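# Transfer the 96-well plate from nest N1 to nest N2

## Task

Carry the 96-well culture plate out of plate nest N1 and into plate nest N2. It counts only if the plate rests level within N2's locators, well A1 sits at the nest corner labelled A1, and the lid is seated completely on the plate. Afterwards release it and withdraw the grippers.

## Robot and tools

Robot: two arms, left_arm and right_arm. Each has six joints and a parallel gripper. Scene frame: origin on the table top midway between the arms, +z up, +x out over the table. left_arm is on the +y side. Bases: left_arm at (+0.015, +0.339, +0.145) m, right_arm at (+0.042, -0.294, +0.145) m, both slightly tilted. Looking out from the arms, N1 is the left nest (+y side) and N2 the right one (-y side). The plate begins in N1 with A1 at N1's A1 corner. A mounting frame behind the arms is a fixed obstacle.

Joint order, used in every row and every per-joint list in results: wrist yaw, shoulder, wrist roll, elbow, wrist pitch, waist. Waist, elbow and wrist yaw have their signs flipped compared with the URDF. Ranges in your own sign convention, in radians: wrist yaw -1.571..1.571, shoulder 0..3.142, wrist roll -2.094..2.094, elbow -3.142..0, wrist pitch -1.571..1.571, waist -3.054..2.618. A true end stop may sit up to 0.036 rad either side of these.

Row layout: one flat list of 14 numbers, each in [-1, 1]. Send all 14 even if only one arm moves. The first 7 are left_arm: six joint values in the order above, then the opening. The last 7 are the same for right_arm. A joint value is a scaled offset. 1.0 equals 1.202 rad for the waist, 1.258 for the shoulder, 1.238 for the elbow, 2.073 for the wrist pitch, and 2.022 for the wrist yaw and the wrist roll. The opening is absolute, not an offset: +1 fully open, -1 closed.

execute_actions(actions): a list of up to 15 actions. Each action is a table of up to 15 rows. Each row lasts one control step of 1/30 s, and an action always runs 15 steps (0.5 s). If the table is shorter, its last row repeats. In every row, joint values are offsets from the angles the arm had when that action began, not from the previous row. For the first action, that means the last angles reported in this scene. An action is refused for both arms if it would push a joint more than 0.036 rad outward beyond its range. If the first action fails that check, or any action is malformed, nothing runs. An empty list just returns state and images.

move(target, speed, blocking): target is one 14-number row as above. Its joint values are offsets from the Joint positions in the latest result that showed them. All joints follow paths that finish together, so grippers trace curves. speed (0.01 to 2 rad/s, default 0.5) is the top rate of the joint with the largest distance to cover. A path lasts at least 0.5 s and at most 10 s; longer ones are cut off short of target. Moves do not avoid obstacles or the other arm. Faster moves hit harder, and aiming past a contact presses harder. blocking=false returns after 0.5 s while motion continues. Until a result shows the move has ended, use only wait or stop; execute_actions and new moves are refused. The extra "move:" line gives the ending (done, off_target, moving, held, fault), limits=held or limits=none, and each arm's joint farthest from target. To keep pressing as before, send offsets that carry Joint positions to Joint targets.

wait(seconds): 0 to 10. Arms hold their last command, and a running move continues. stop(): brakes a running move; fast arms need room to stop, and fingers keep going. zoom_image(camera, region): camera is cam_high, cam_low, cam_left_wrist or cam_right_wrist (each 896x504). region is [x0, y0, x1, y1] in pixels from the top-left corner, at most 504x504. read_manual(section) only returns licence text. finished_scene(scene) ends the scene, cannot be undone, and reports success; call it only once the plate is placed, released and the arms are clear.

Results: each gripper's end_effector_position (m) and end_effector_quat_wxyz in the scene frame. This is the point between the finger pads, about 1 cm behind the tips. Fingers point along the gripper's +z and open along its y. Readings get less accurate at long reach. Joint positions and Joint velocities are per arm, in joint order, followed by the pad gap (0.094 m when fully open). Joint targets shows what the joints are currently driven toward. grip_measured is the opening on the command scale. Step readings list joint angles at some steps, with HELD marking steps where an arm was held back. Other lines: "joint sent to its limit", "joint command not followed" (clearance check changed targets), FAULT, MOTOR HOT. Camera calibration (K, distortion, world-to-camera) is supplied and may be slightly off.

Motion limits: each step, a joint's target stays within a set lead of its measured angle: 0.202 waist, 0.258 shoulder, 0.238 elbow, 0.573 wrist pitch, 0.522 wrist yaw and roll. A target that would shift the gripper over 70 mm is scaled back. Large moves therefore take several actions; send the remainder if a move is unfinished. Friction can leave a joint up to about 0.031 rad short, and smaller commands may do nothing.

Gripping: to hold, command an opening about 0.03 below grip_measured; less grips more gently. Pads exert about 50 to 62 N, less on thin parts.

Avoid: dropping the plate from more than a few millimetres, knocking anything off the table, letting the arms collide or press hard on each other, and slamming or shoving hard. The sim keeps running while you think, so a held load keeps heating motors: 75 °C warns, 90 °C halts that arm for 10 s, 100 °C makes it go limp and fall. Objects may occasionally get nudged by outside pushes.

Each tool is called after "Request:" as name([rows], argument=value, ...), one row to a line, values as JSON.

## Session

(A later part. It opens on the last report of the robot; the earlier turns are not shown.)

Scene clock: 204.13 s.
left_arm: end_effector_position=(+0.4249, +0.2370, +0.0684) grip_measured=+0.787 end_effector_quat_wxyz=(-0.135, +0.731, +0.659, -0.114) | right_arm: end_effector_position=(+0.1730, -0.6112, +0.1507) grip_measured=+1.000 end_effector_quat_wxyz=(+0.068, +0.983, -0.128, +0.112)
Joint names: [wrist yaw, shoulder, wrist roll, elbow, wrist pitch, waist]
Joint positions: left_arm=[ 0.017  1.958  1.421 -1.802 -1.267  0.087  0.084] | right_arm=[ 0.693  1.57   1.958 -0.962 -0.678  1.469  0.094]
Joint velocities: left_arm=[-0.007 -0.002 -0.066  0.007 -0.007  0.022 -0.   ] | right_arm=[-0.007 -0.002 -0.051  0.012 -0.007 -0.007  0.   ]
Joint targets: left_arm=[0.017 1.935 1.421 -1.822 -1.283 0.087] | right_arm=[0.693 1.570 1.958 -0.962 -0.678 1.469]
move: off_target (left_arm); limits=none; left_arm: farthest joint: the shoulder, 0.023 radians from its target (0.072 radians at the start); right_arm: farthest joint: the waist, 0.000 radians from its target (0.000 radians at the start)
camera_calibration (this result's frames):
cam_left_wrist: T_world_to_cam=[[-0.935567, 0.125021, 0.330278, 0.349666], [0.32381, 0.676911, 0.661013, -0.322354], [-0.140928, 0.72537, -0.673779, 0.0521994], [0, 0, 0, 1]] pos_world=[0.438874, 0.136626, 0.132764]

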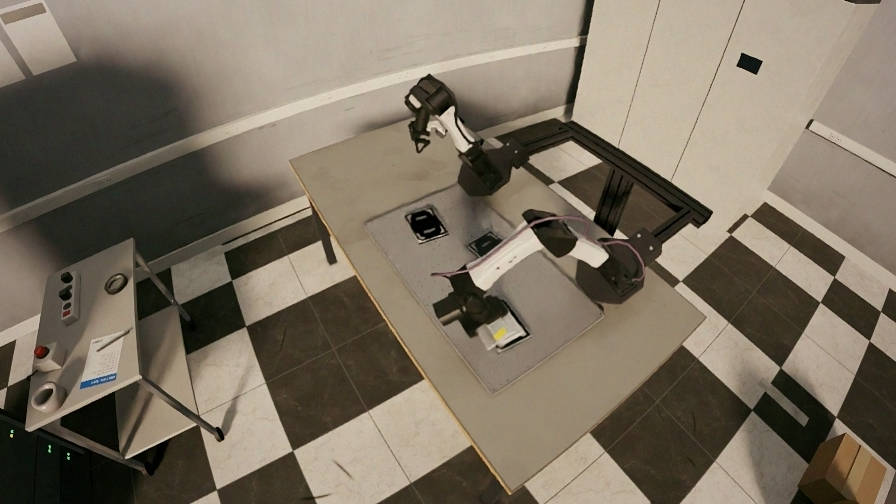

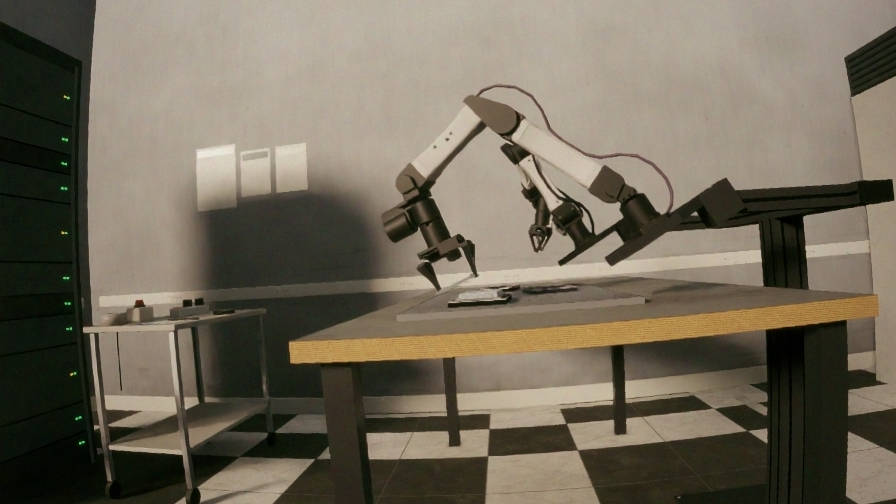

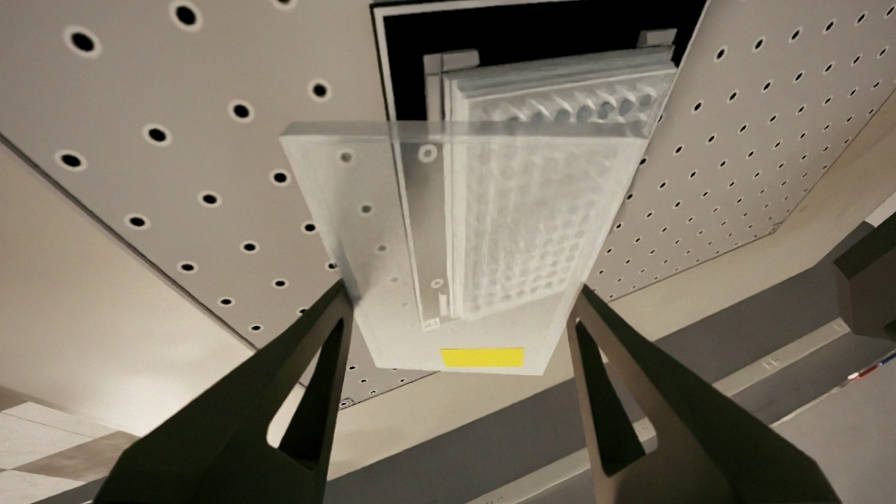

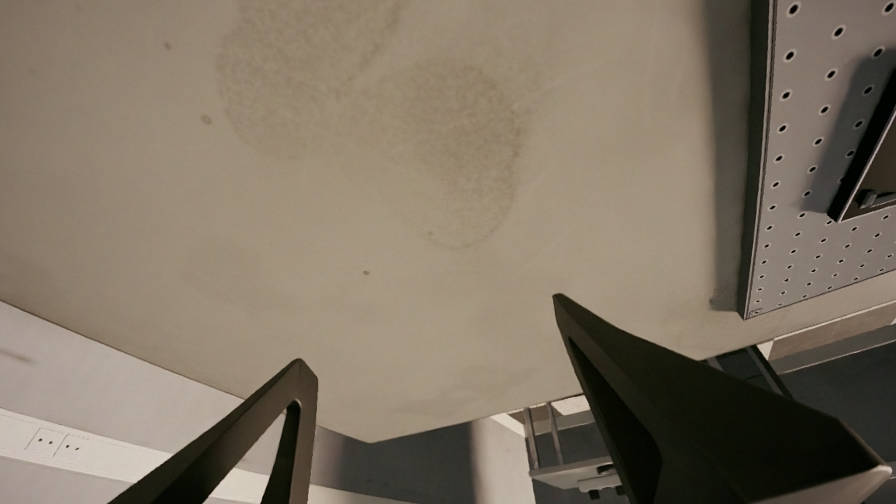

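Request:
move(target=[0.034,-0.37,-0.018,0.587,0.293,0.053,0.72,0,0,0,0,0,0,1], speed=0.3)

Scene clock: 213.53 s.
left_arm: end_effector_position=(+0.3756, +0.2395, +0.0679) grip_measured=+0.787 end_effector_quat_wxyz=(-0.010, +0.744, +0.668, -0.009) | right_arm: end_effector_position=(+0.1730, -0.6112, +0.1507) grip_measured=+1.000 end_effector_quat_wxyz=(+0.068, +0.983, -0.128, +0.112)
Joint names: [wrist yaw, shoulder, wrist roll, elbow, wrist pitch, waist]
Joint positions: left_arm=[ 0.077  1.517  1.39  -1.091 -0.674  0.14   0.084] | right_arm=[ 0.693  1.57   1.958 -0.962 -0.678  1.469  0.094]
Joint velocities: left_arm=[ 0.022 -0.027  0.022  0.002 -0.022  0.012 -0.   ] | right_arm=[-0.007 -0.007  0.081  0.007 -0.022 -0.012  0.   ]
Joint targets: left_arm=[0.086 1.493 1.385 -1.075 -0.660 0.151] | right_arm=[0.693 1.570 1.958 -0.962 -0.678 1.469]
move: off_target (left_arm); limits=none; left_arm: farthest joint: the shoulder, 0.025 radians from its target (0.466 radians at the start); right_arm: farthest joint: the waist, 0.000 radians from its target (0.000 radians at the start)
camera_calibration (this result's frames):
cam_left_wrist: T_world_to_cam=[[-0.990397, 0.137982, 0.00867826, 0.342747], [0.104718, 0.707692, 0.698718, -0.235396], [0.0902686, 0.692917, -0.715345, -0.033165], [0, 0, 0, 1]] pos_world=[0.3671, 0.142275, 0.137776]

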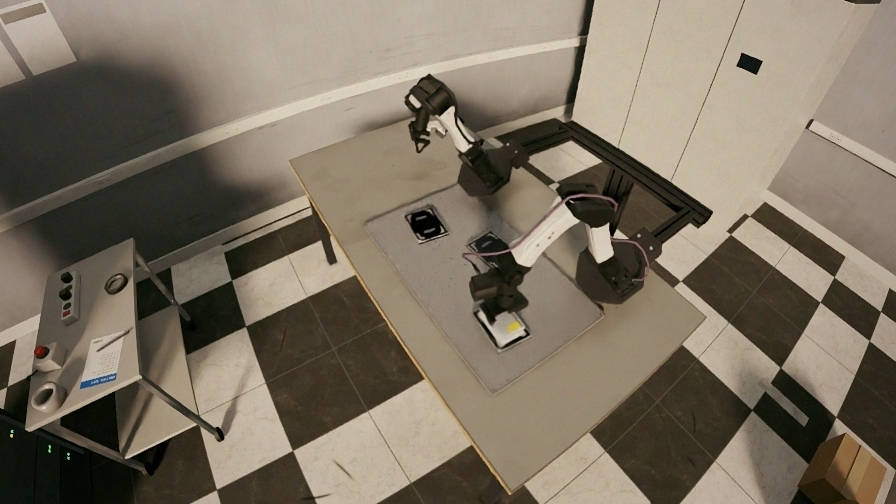

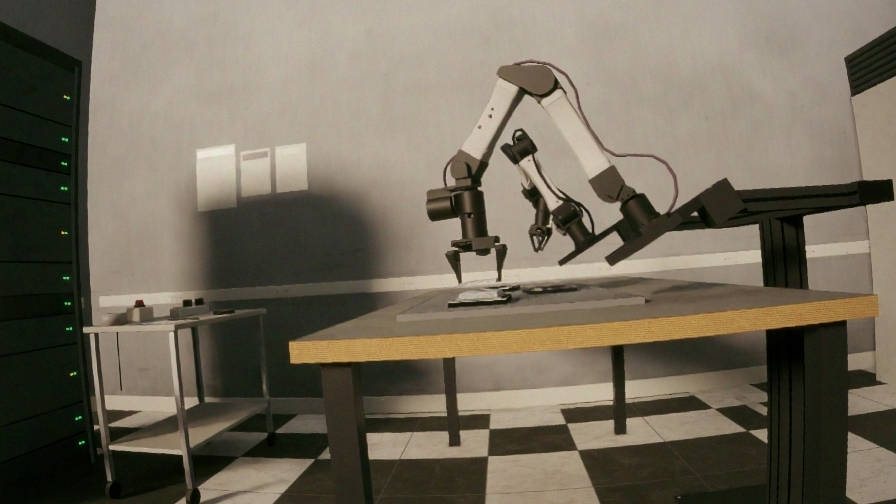

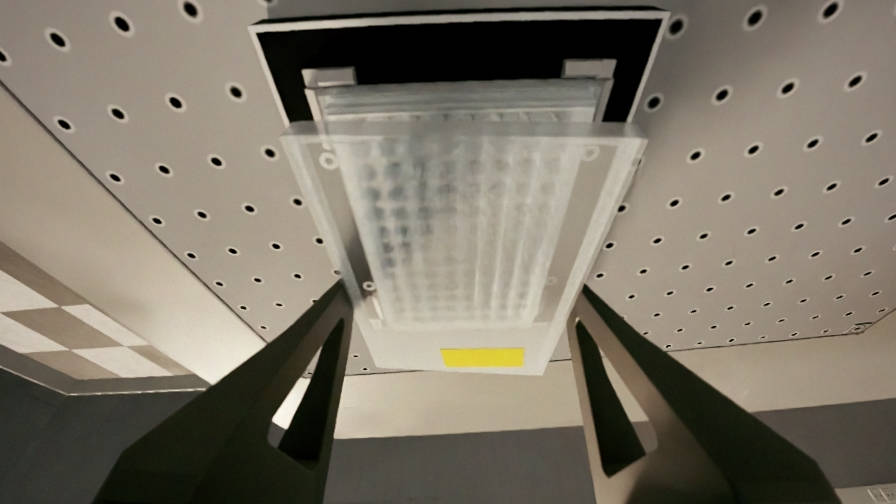

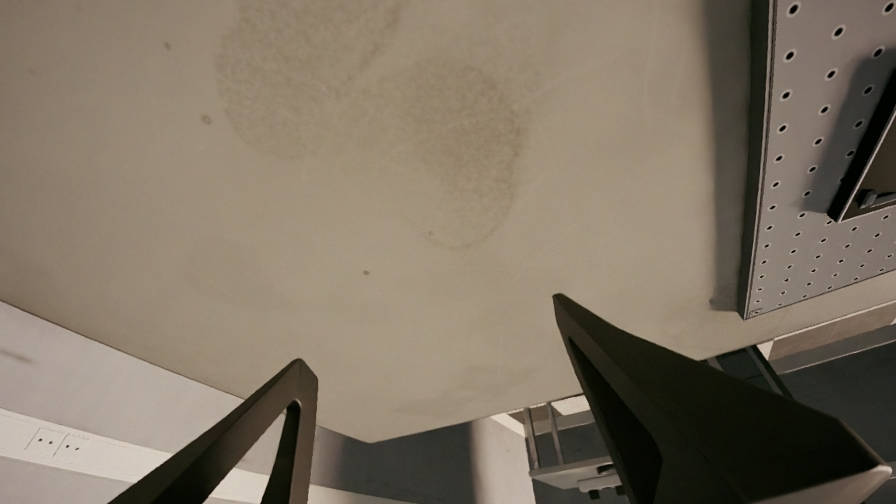

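Request:
zoom_image(camera="cam_left_wrist", region=[260,50,670,390])

Region (260, 50, 670, 390) of cam_left_wrist's 896x504 image, scaled by 1.229, with more detail than that image has; it fills the top 418 rows of this view, and the rest is white.

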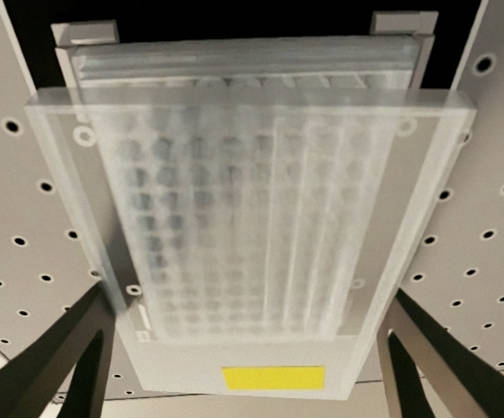

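Request:
move(target=[0.004,0.036,-0.002,0.023,0.0285,-0.019,0.72,0,0,0,0,0,0,1], speed=0.08)

Request:
zoom_image(camera="cam_left_wrist", region=[240,50,690,390])

Request:
zoom_image(camera="cam_low", region=[430,255,530,315])

Scene clock: 225.20 s.
left_arm: end_effector_position=(+0.3764, +0.2432, +0.0550) grip_measured=+0.787 end_effector_quat_wxyz=(-0.013, +0.740, +0.672, -0.007) | right_arm: end_effector_position=(+0.1730, -0.6112, +0.1507) grip_measured=+1.000 end_effector_quat_wxyz=(+0.068, +0.983, -0.128, +0.112)
Joint names: [wrist yaw, shoulder, wrist roll, elbow, wrist pitch, waist]
Joint positions: left_arm=[ 0.077  1.55   1.39  -1.078 -0.629  0.127  0.084] | right_arm=[ 0.693  1.57   1.958 -0.962 -0.678  1.469  0.094]
Joint velocities: left_arm=[ 0.051 -0.012  0.037  0.002 -0.11  -0.007  0.   ] | right_arm=[-0.081 -0.007 -0.051 -0.002 -0.051  0.017  0.   ]
Joint targets: left_arm=[0.085 1.562 1.386 -1.063 -0.615 0.118] | right_arm=[0.693 1.570 1.958 -0.962 -0.678 1.469]
move: done; limits=none; left_arm: farthest joint: the elbow, 0.015 radians from its target (0.028 radians at the start); right_arm: farthest joint: the waist, 0.000 radians from its target (0.000 radians at the start)
camera_calibration (this result's frames):
cam_left_wrist: T_world_to_cam=[[-0.991887, 0.126749, 0.00977086, 0.346392], [0.0969229, 0.704262, 0.703293, -0.225532], [0.0822607, 0.698534, -0.710833, -0.0436563], [0, 0, 0, 1]] pos_world=[0.369032, 0.145424, 0.124198]

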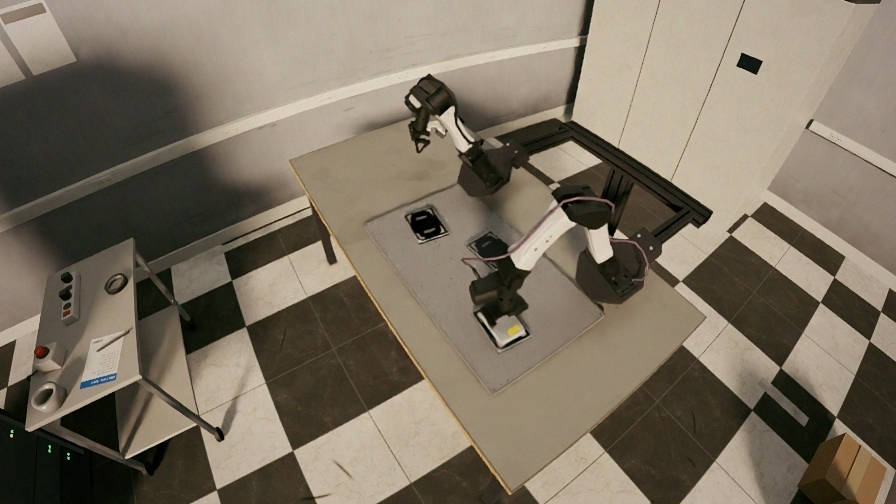

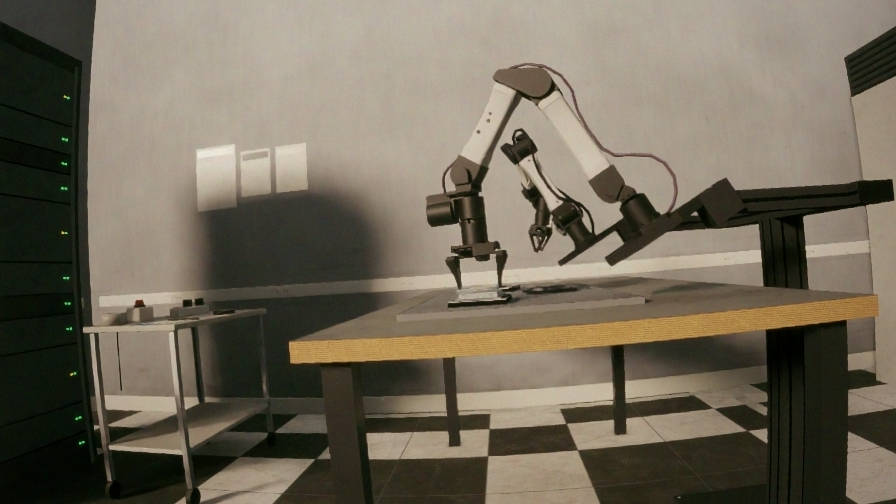

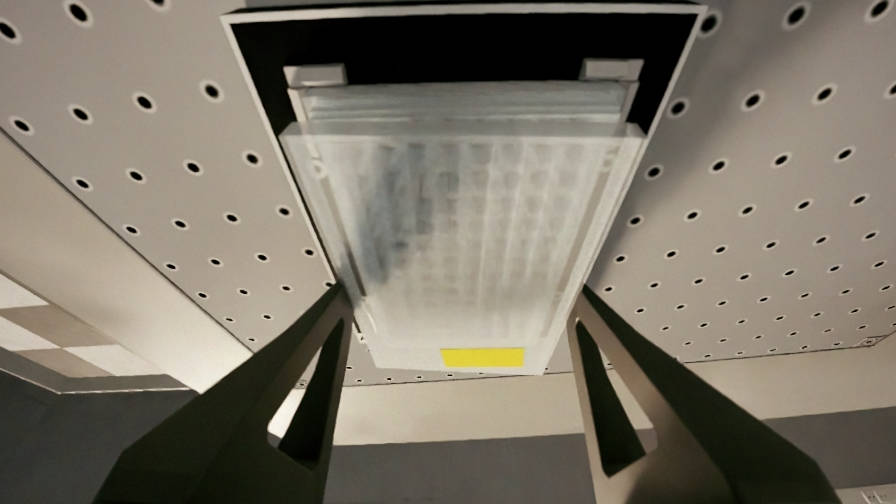

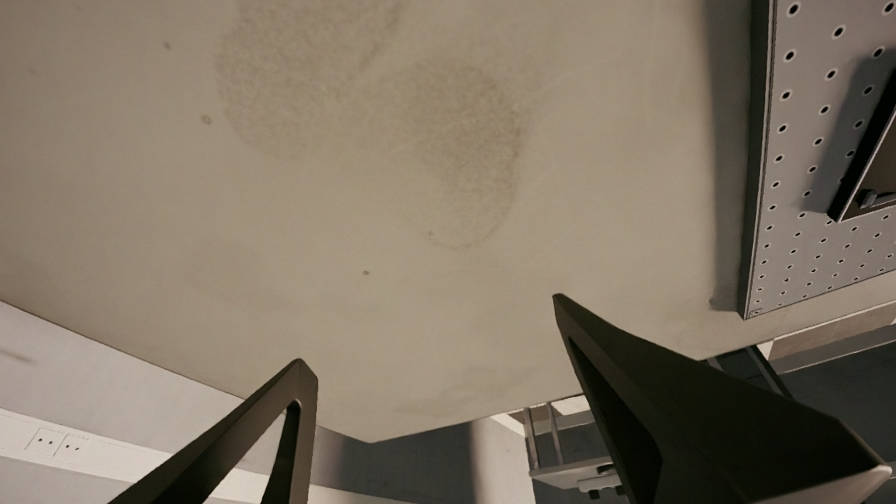

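Region (240, 50, 690, 390) of cam_left_wrist's 896x504 image, scaled by 1.120, with more detail than that image has; it fills the top 381 rows of this view, and the rest is white.

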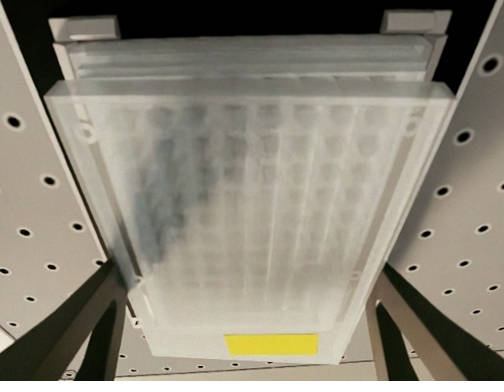

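Region (430, 255, 530, 315) of cam_low's 896x504 image, scaled by 5.040, with more detail than that image has; it fills the top 302 rows of this view, and the rest is white.

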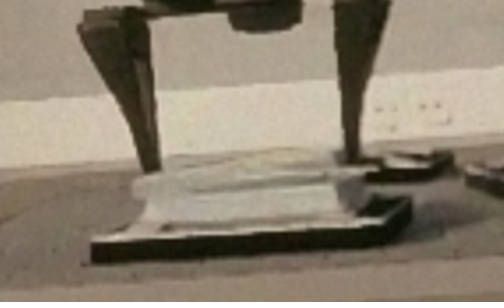

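Request:
move(target=[0.004,0.029,-0.002,0.0195,0.023,-0.004,0.72,0,0,0,0,0,0,1], speed=0.04)

Request:
zoom_image(camera="cam_low", region=[430,255,530,315])

Scene clock: 232.27 s.
left_arm: end_effector_position=(+0.3798, +0.2420, +0.0514) grip_measured=+0.787 end_effector_quat_wxyz=(-0.008, +0.740, +0.672, -0.004) | right_arm: end_effector_position=(+0.1730, -0.6112, +0.1507) grip_measured=+1.000 end_effector_quat_wxyz=(+0.068, +0.983, -0.128, +0.112)
Joint names: [wrist yaw, shoulder, wrist roll, elbow, wrist pitch, waist]
Joint positions: left_arm=[ 0.077  1.562  1.39  -1.078 -0.606  0.127  0.084] | right_arm=[ 0.693  1.57   1.958 -0.962 -0.678  1.469  0.094]
Joint velocities: left_arm=[ 0.037  0.007  0.066 -0.007  0.007  0.007  0.   ] | right_arm=[ 0.022  0.002 -0.051 -0.002 -0.007 -0.007  0.   ]
Joint targets: left_arm=[0.085 1.587 1.386 -1.053 -0.581 0.123] | right_arm=[0.693 1.570 1.958 -0.962 -0.678 1.469]
move: off_target (left_arm); limits=none; left_arm: farthest joint: the shoulder, 0.025 radians from its target (0.036 radians at the start); right_arm: farthest joint: the waist, 0.000 radians from its target (0.000 radians at the start)
camera_calibration (this result's frames):
cam_left_wrist: T_world_to_cam=[[-0.99204, 0.125911, -0.0015151, 0.350733], [0.0886006, 0.706522, 0.702123, -0.219789], [0.0894756, 0.6964, -0.712054, -0.0477947], [0, 0, 0, 1]] pos_world=[0.371691, 0.144409, 0.120818]

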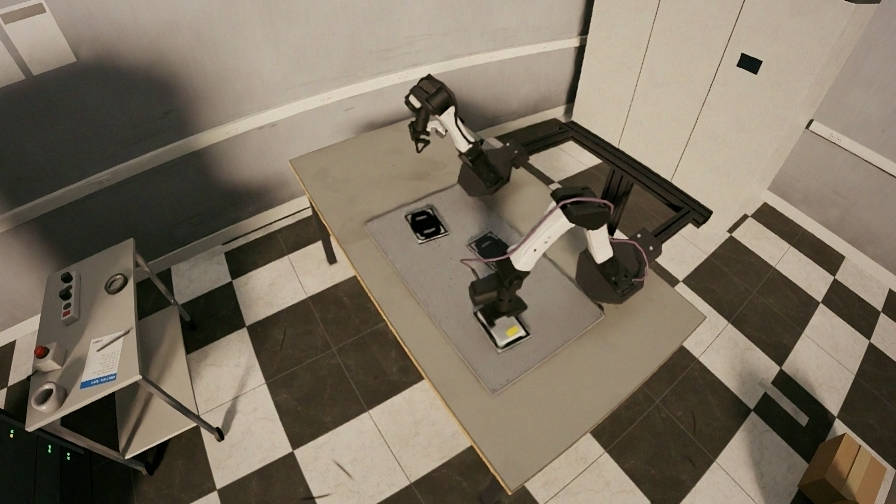

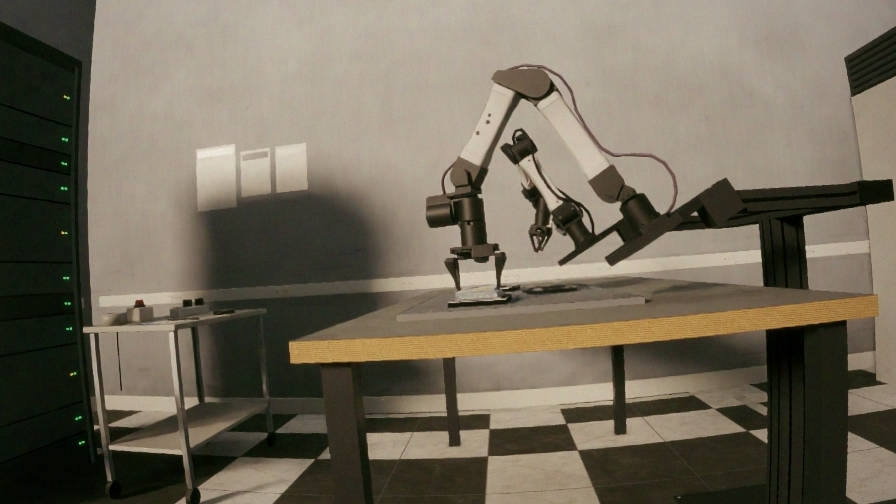

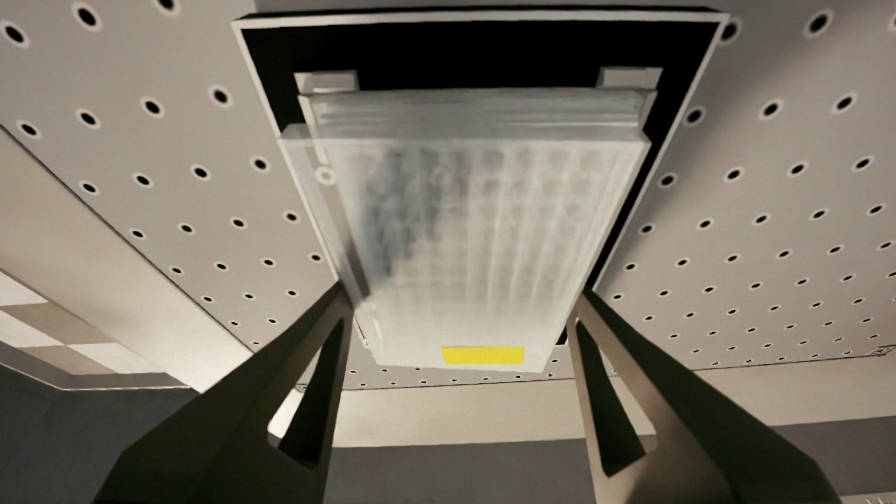

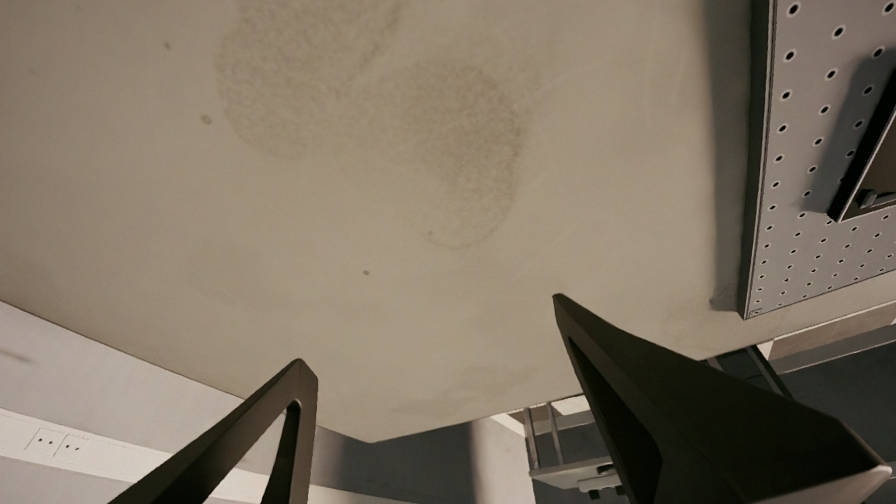

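Region (430, 255, 530, 315) of cam_low's 896x504 image, scaled by 5.040, with more detail than that image has; it fills the top 302 rows of this view, and the rest is white.

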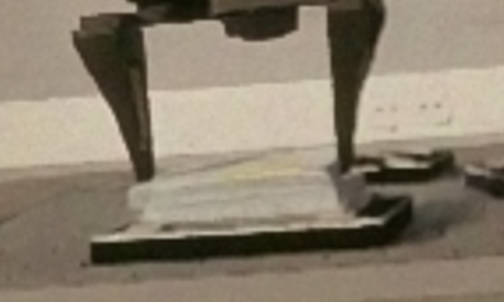

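Request:
move(target=[0.004,-0.03,-0.002,0.028,0.002,0,0.72,0,0,0,0,0,0,1], speed=0.04)

Request:
zoom_image(camera="cam_low", region=[430,255,530,315])

Scene clock: 237.30 s.
left_arm: end_effector_position=(+0.3760, +0.2431, +0.0529) grip_measured=+0.787 end_effector_quat_wxyz=(-0.008, +0.740, +0.672, -0.004) | right_arm: end_effector_position=(+0.1730, -0.6112, +0.1507) grip_measured=+1.000 end_effector_quat_wxyz=(+0.068, +0.983, -0.128, +0.112)
Joint names: [wrist yaw, shoulder, wrist roll, elbow, wrist pitch, waist]
Joint positions: left_arm=[ 0.077  1.547  1.39  -1.061 -0.605  0.127  0.084] | right_arm=[ 0.693  1.57   1.958 -0.962 -0.678  1.469  0.094]
Joint velocities: left_arm=[-0.022 -0.012 -0.051  0.012  0.022 -0.002 -0.   ] | right_arm=[ 0.007 -0.007  0.022  0.007  0.066  0.012  0.   ]
Joint targets: left_arm=[0.085 1.524 1.386 -1.043 -0.602 0.127] | right_arm=[0.693 1.570 1.958 -0.962 -0.678 1.469]
move: off_target (left_arm); limits=none; left_arm: farthest joint: the shoulder, 0.022 radians from its target (0.037 radians at the start); right_arm: farthest joint: the waist, 0.000 radians from its target (0.000 radians at the start)
camera_calibration (this result's frames):
cam_left_wrist: T_world_to_cam=[[-0.992082, 0.12559, -0.000764574, 0.346922], [0.0888837, 0.706401, 0.702209, -0.22145], [0.0887304, 0.696581, -0.711971, -0.0469556], [0, 0, 0, 1]] pos_world=[0.368025, 0.145571, 0.122338]

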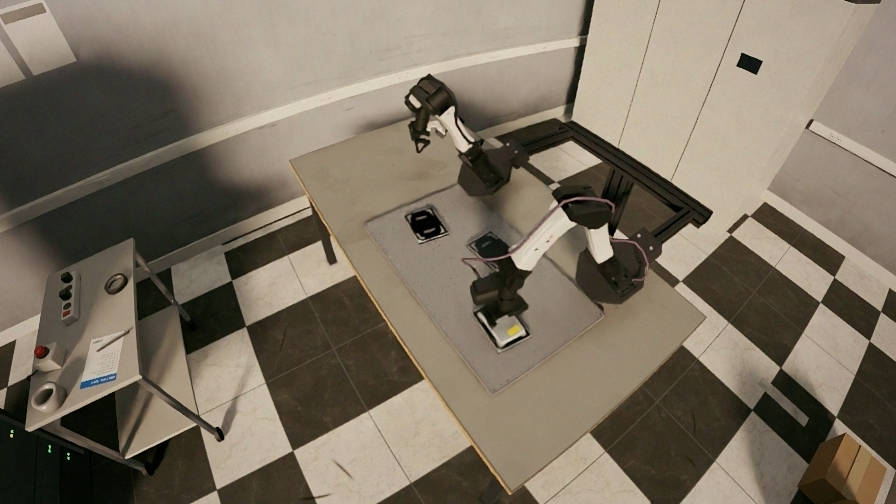

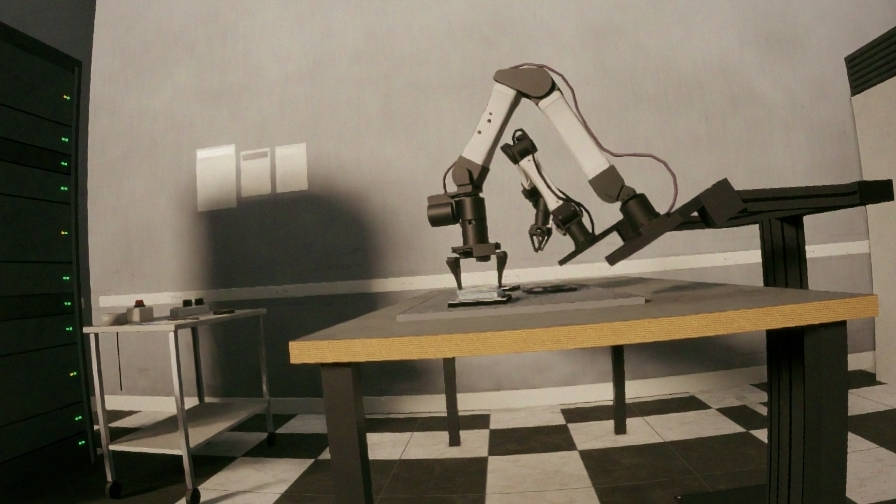

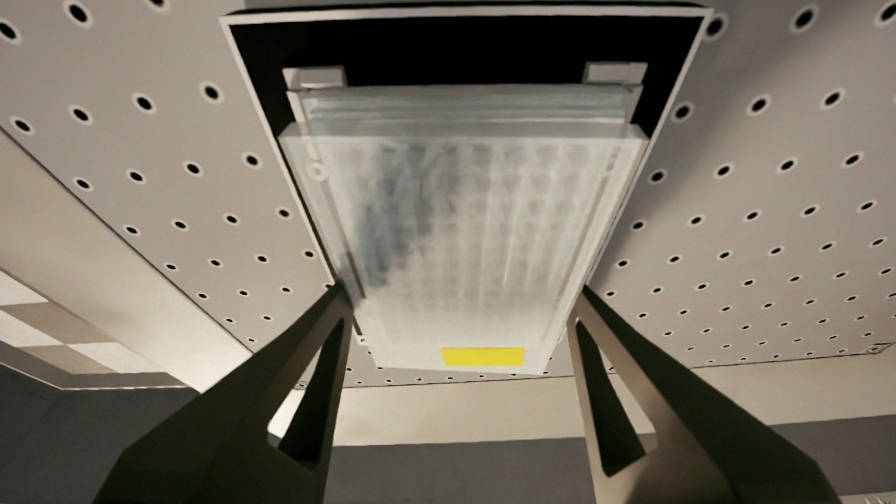

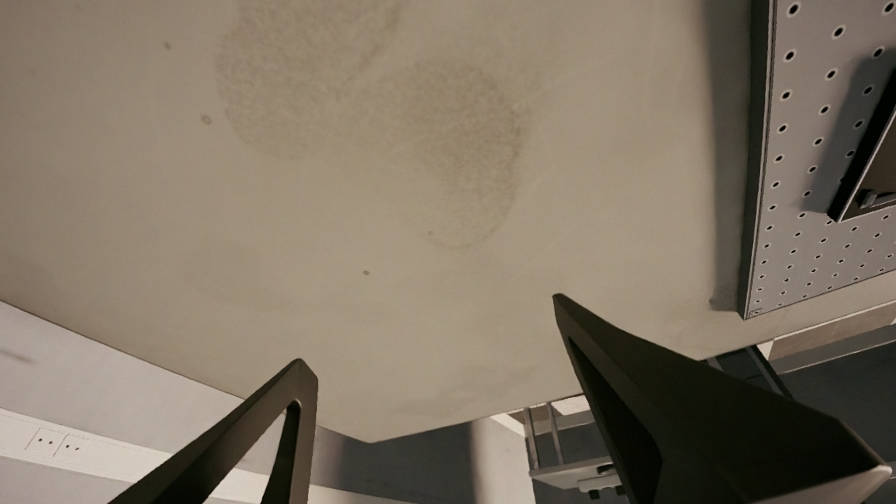

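Region (430, 255, 530, 315) of cam_low's 896x504 image, scaled by 5.040, with more detail than that image has; it fills the top 302 rows of this view, and the rest is white.

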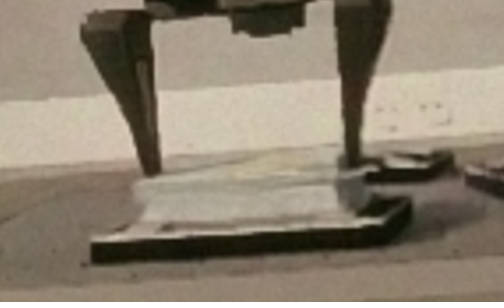

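Request:
move(target=[0.004,0.012,-0.002,0.03,0.018,0,0.72,0,0,0,0,0,0,1], speed=0.04)

Request:
zoom_image(camera="cam_low", region=[430,255,530,315])

Scene clock: 244.17 s.
left_arm: end_effector_position=(+0.3762, +0.2429, +0.0500) grip_measured=+0.787 end_effector_quat_wxyz=(-0.003, +0.740, +0.673, -0.001) | right_arm: end_effector_position=(+0.1730, -0.6112, +0.1507) grip_measured=+1.000 end_effector_quat_wxyz=(+0.068, +0.983, -0.128, +0.112)
Joint names: [wrist yaw, shoulder, wrist roll, elbow, wrist pitch, waist]
Joint positions: left_arm=[ 0.077  1.547  1.389 -1.045 -0.578  0.127  0.084] | right_arm=[ 0.693  1.57   1.958 -0.962 -0.678  1.469  0.094]
Joint velocities: left_arm=[-0.066 -0.007  0.007 -0.002 -0.022  0.022 -0.   ] | right_arm=[ 0.037 -0.007 -0.037  0.007 -0.007 -0.012  0.   ]
Joint targets: left_arm=[0.085 1.562 1.386 -1.024 -0.568 0.127] | right_arm=[0.693 1.570 1.958 -0.962 -0.678 1.469]
move: off_target (left_arm); limits=none; left_arm: farthest joint: the elbow, 0.022 radians from its target (0.037 radians at the start); right_arm: farthest joint: the waist, 0.000 radians from its target (0.000 radians at the start)
camera_calibration (this result's frames):
cam_left_wrist: T_world_to_cam=[[-0.992213, 0.123932, -0.0124268, 0.348128], [0.0797523, 0.708784, 0.700903, -0.216308], [0.0956726, 0.694454, -0.713148, -0.0508904], [0, 0, 0, 1]] pos_world=[0.367537, 0.145512, 0.119645]

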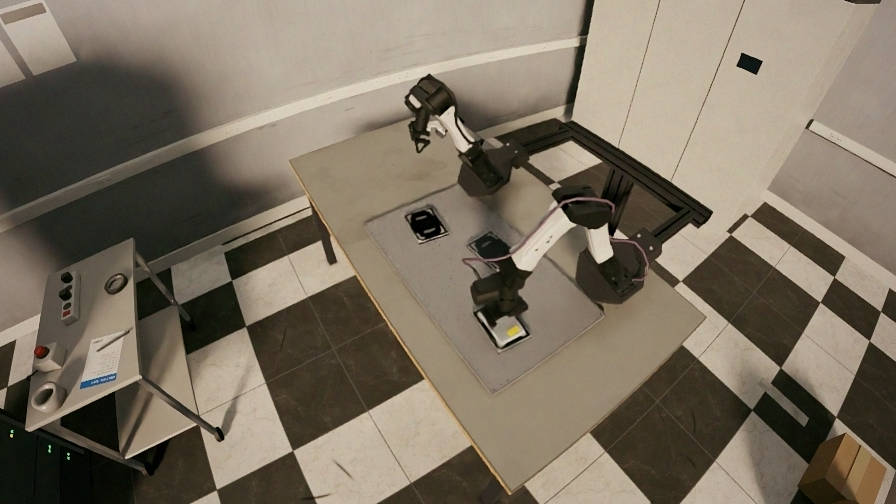

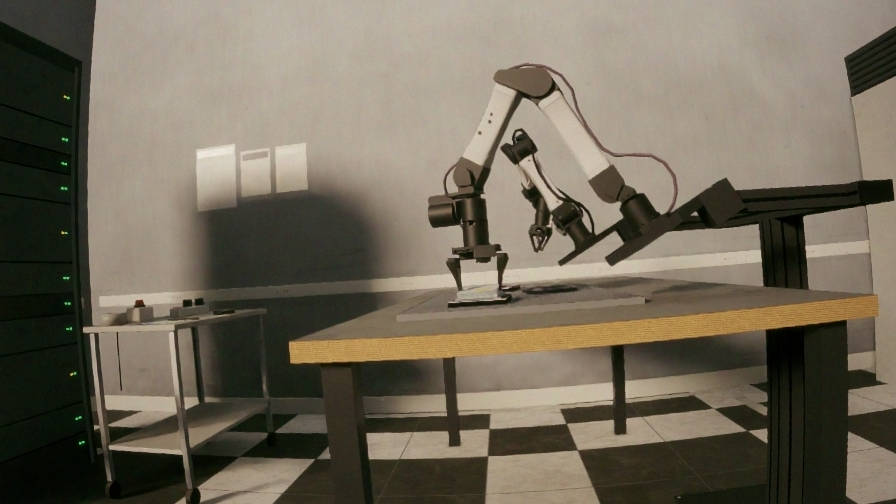

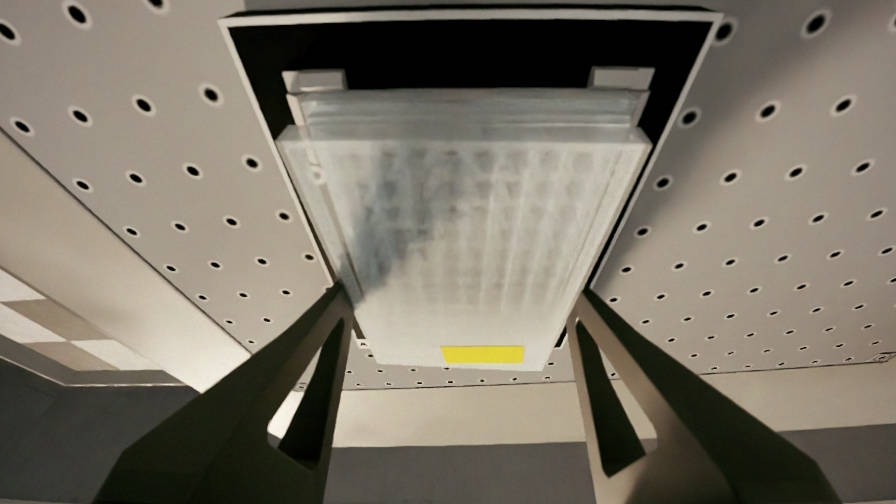

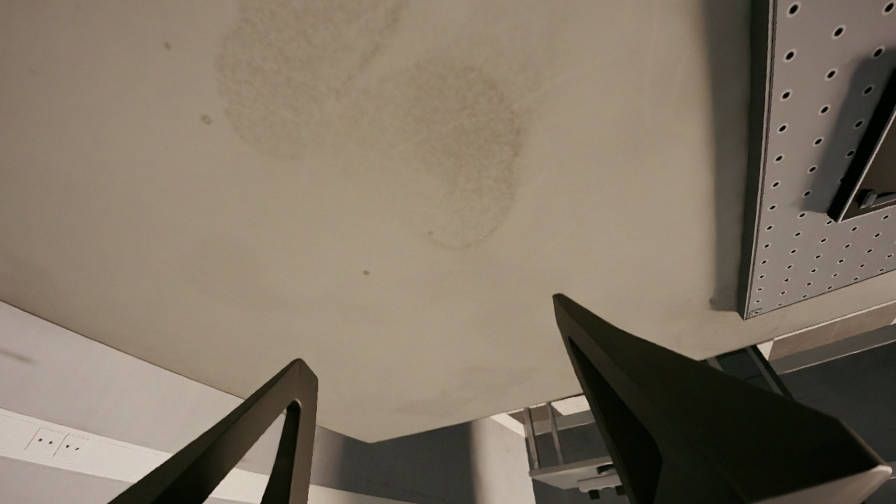

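Region (430, 255, 530, 315) of cam_low's 896x504 image, scaled by 5.040, with more detail than that image has; it fills the top 302 rows of this view, and the rest is white.

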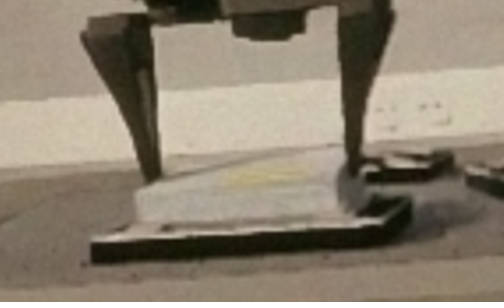

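Request:
move(target=[0.004,-0.027,-0.002,0.028,0.005,0,0.72,0,0,0,0,0,0,1], speed=0.04)

Request:
zoom_image(camera="cam_low", region=[430,255,530,315])

Scene clock: 248.53 s.
left_arm: end_effector_position=(+0.3750, +0.2433, +0.0514) grip_measured=+0.787 end_effector_quat_wxyz=(+0.000, +0.739, +0.674, +0.001) | right_arm: end_effector_position=(+0.1730, -0.6112, +0.1507) grip_measured=+1.000 end_effector_quat_wxyz=(+0.068, +0.983, -0.128, +0.112)
Joint names: [wrist yaw, shoulder, wrist roll, elbow, wrist pitch, waist]
Joint positions: left_arm=[ 0.077  1.533  1.388 -1.031 -0.568  0.127  0.084] | right_arm=[ 0.693  1.57   1.958 -0.962 -0.678  1.469  0.094]
Joint velocities: left_arm=[-0.022  0.007  0.022  0.017  0.022  0.002 -0.001] | right_arm=[ 0.007 -0.007  0.022  0.002  0.037  0.007  0.   ]
Joint targets: left_arm=[0.085 1.513 1.385 -1.011 -0.568 0.127] | right_arm=[0.693 1.570 1.958 -0.962 -0.678 1.469]
move: off_target (left_arm); limits=none; left_arm: farthest joint: the elbow, 0.021 radians from its target (0.035 radians at the start); right_arm: farthest joint: the waist, 0.000 radians from its target (0.000 radians at the start)
camera_calibration (this result's frames):
cam_left_wrist: T_world_to_cam=[[-0.992247, 0.122483, -0.021076, 0.347791], [0.0728458, 0.710557, 0.699858, -0.215267], [0.100696, 0.692897, -0.713971, -0.051563], [0, 0, 0, 1]] pos_world=[0.365968, 0.146089, 0.121172]

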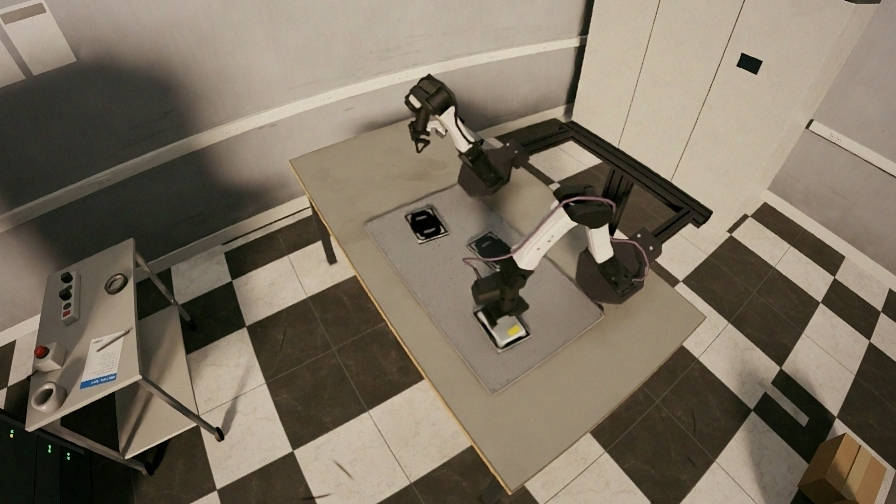

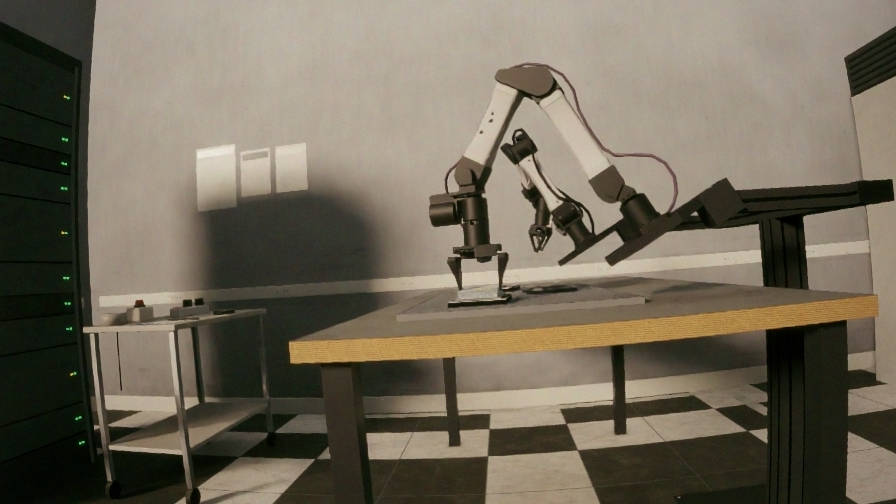

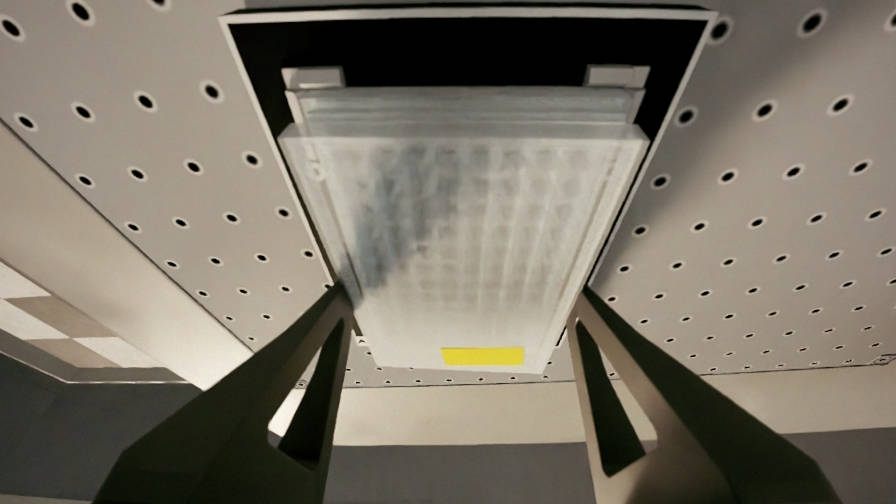

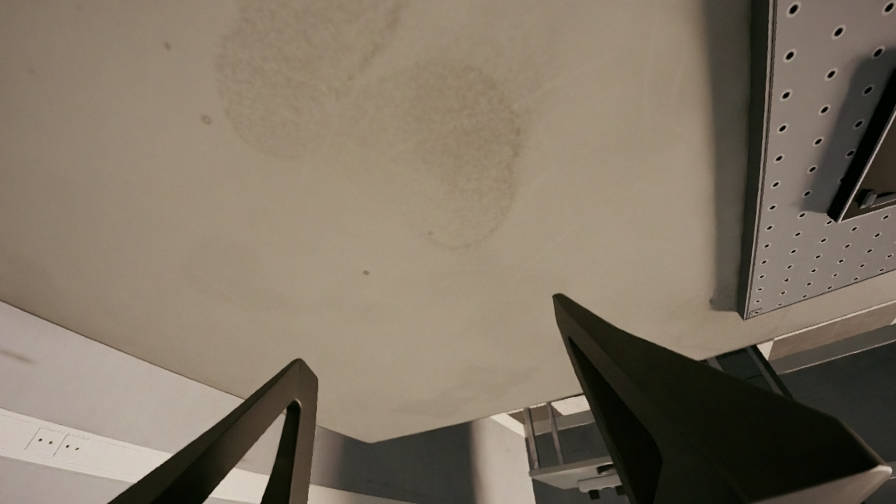

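Region (430, 255, 530, 315) of cam_low's 896x504 image, scaled by 5.040, with more detail than that image has; it fills the top 302 rows of this view, and the rest is white.

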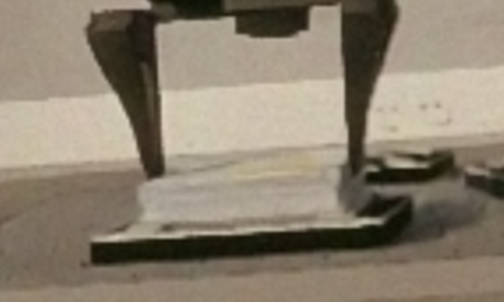

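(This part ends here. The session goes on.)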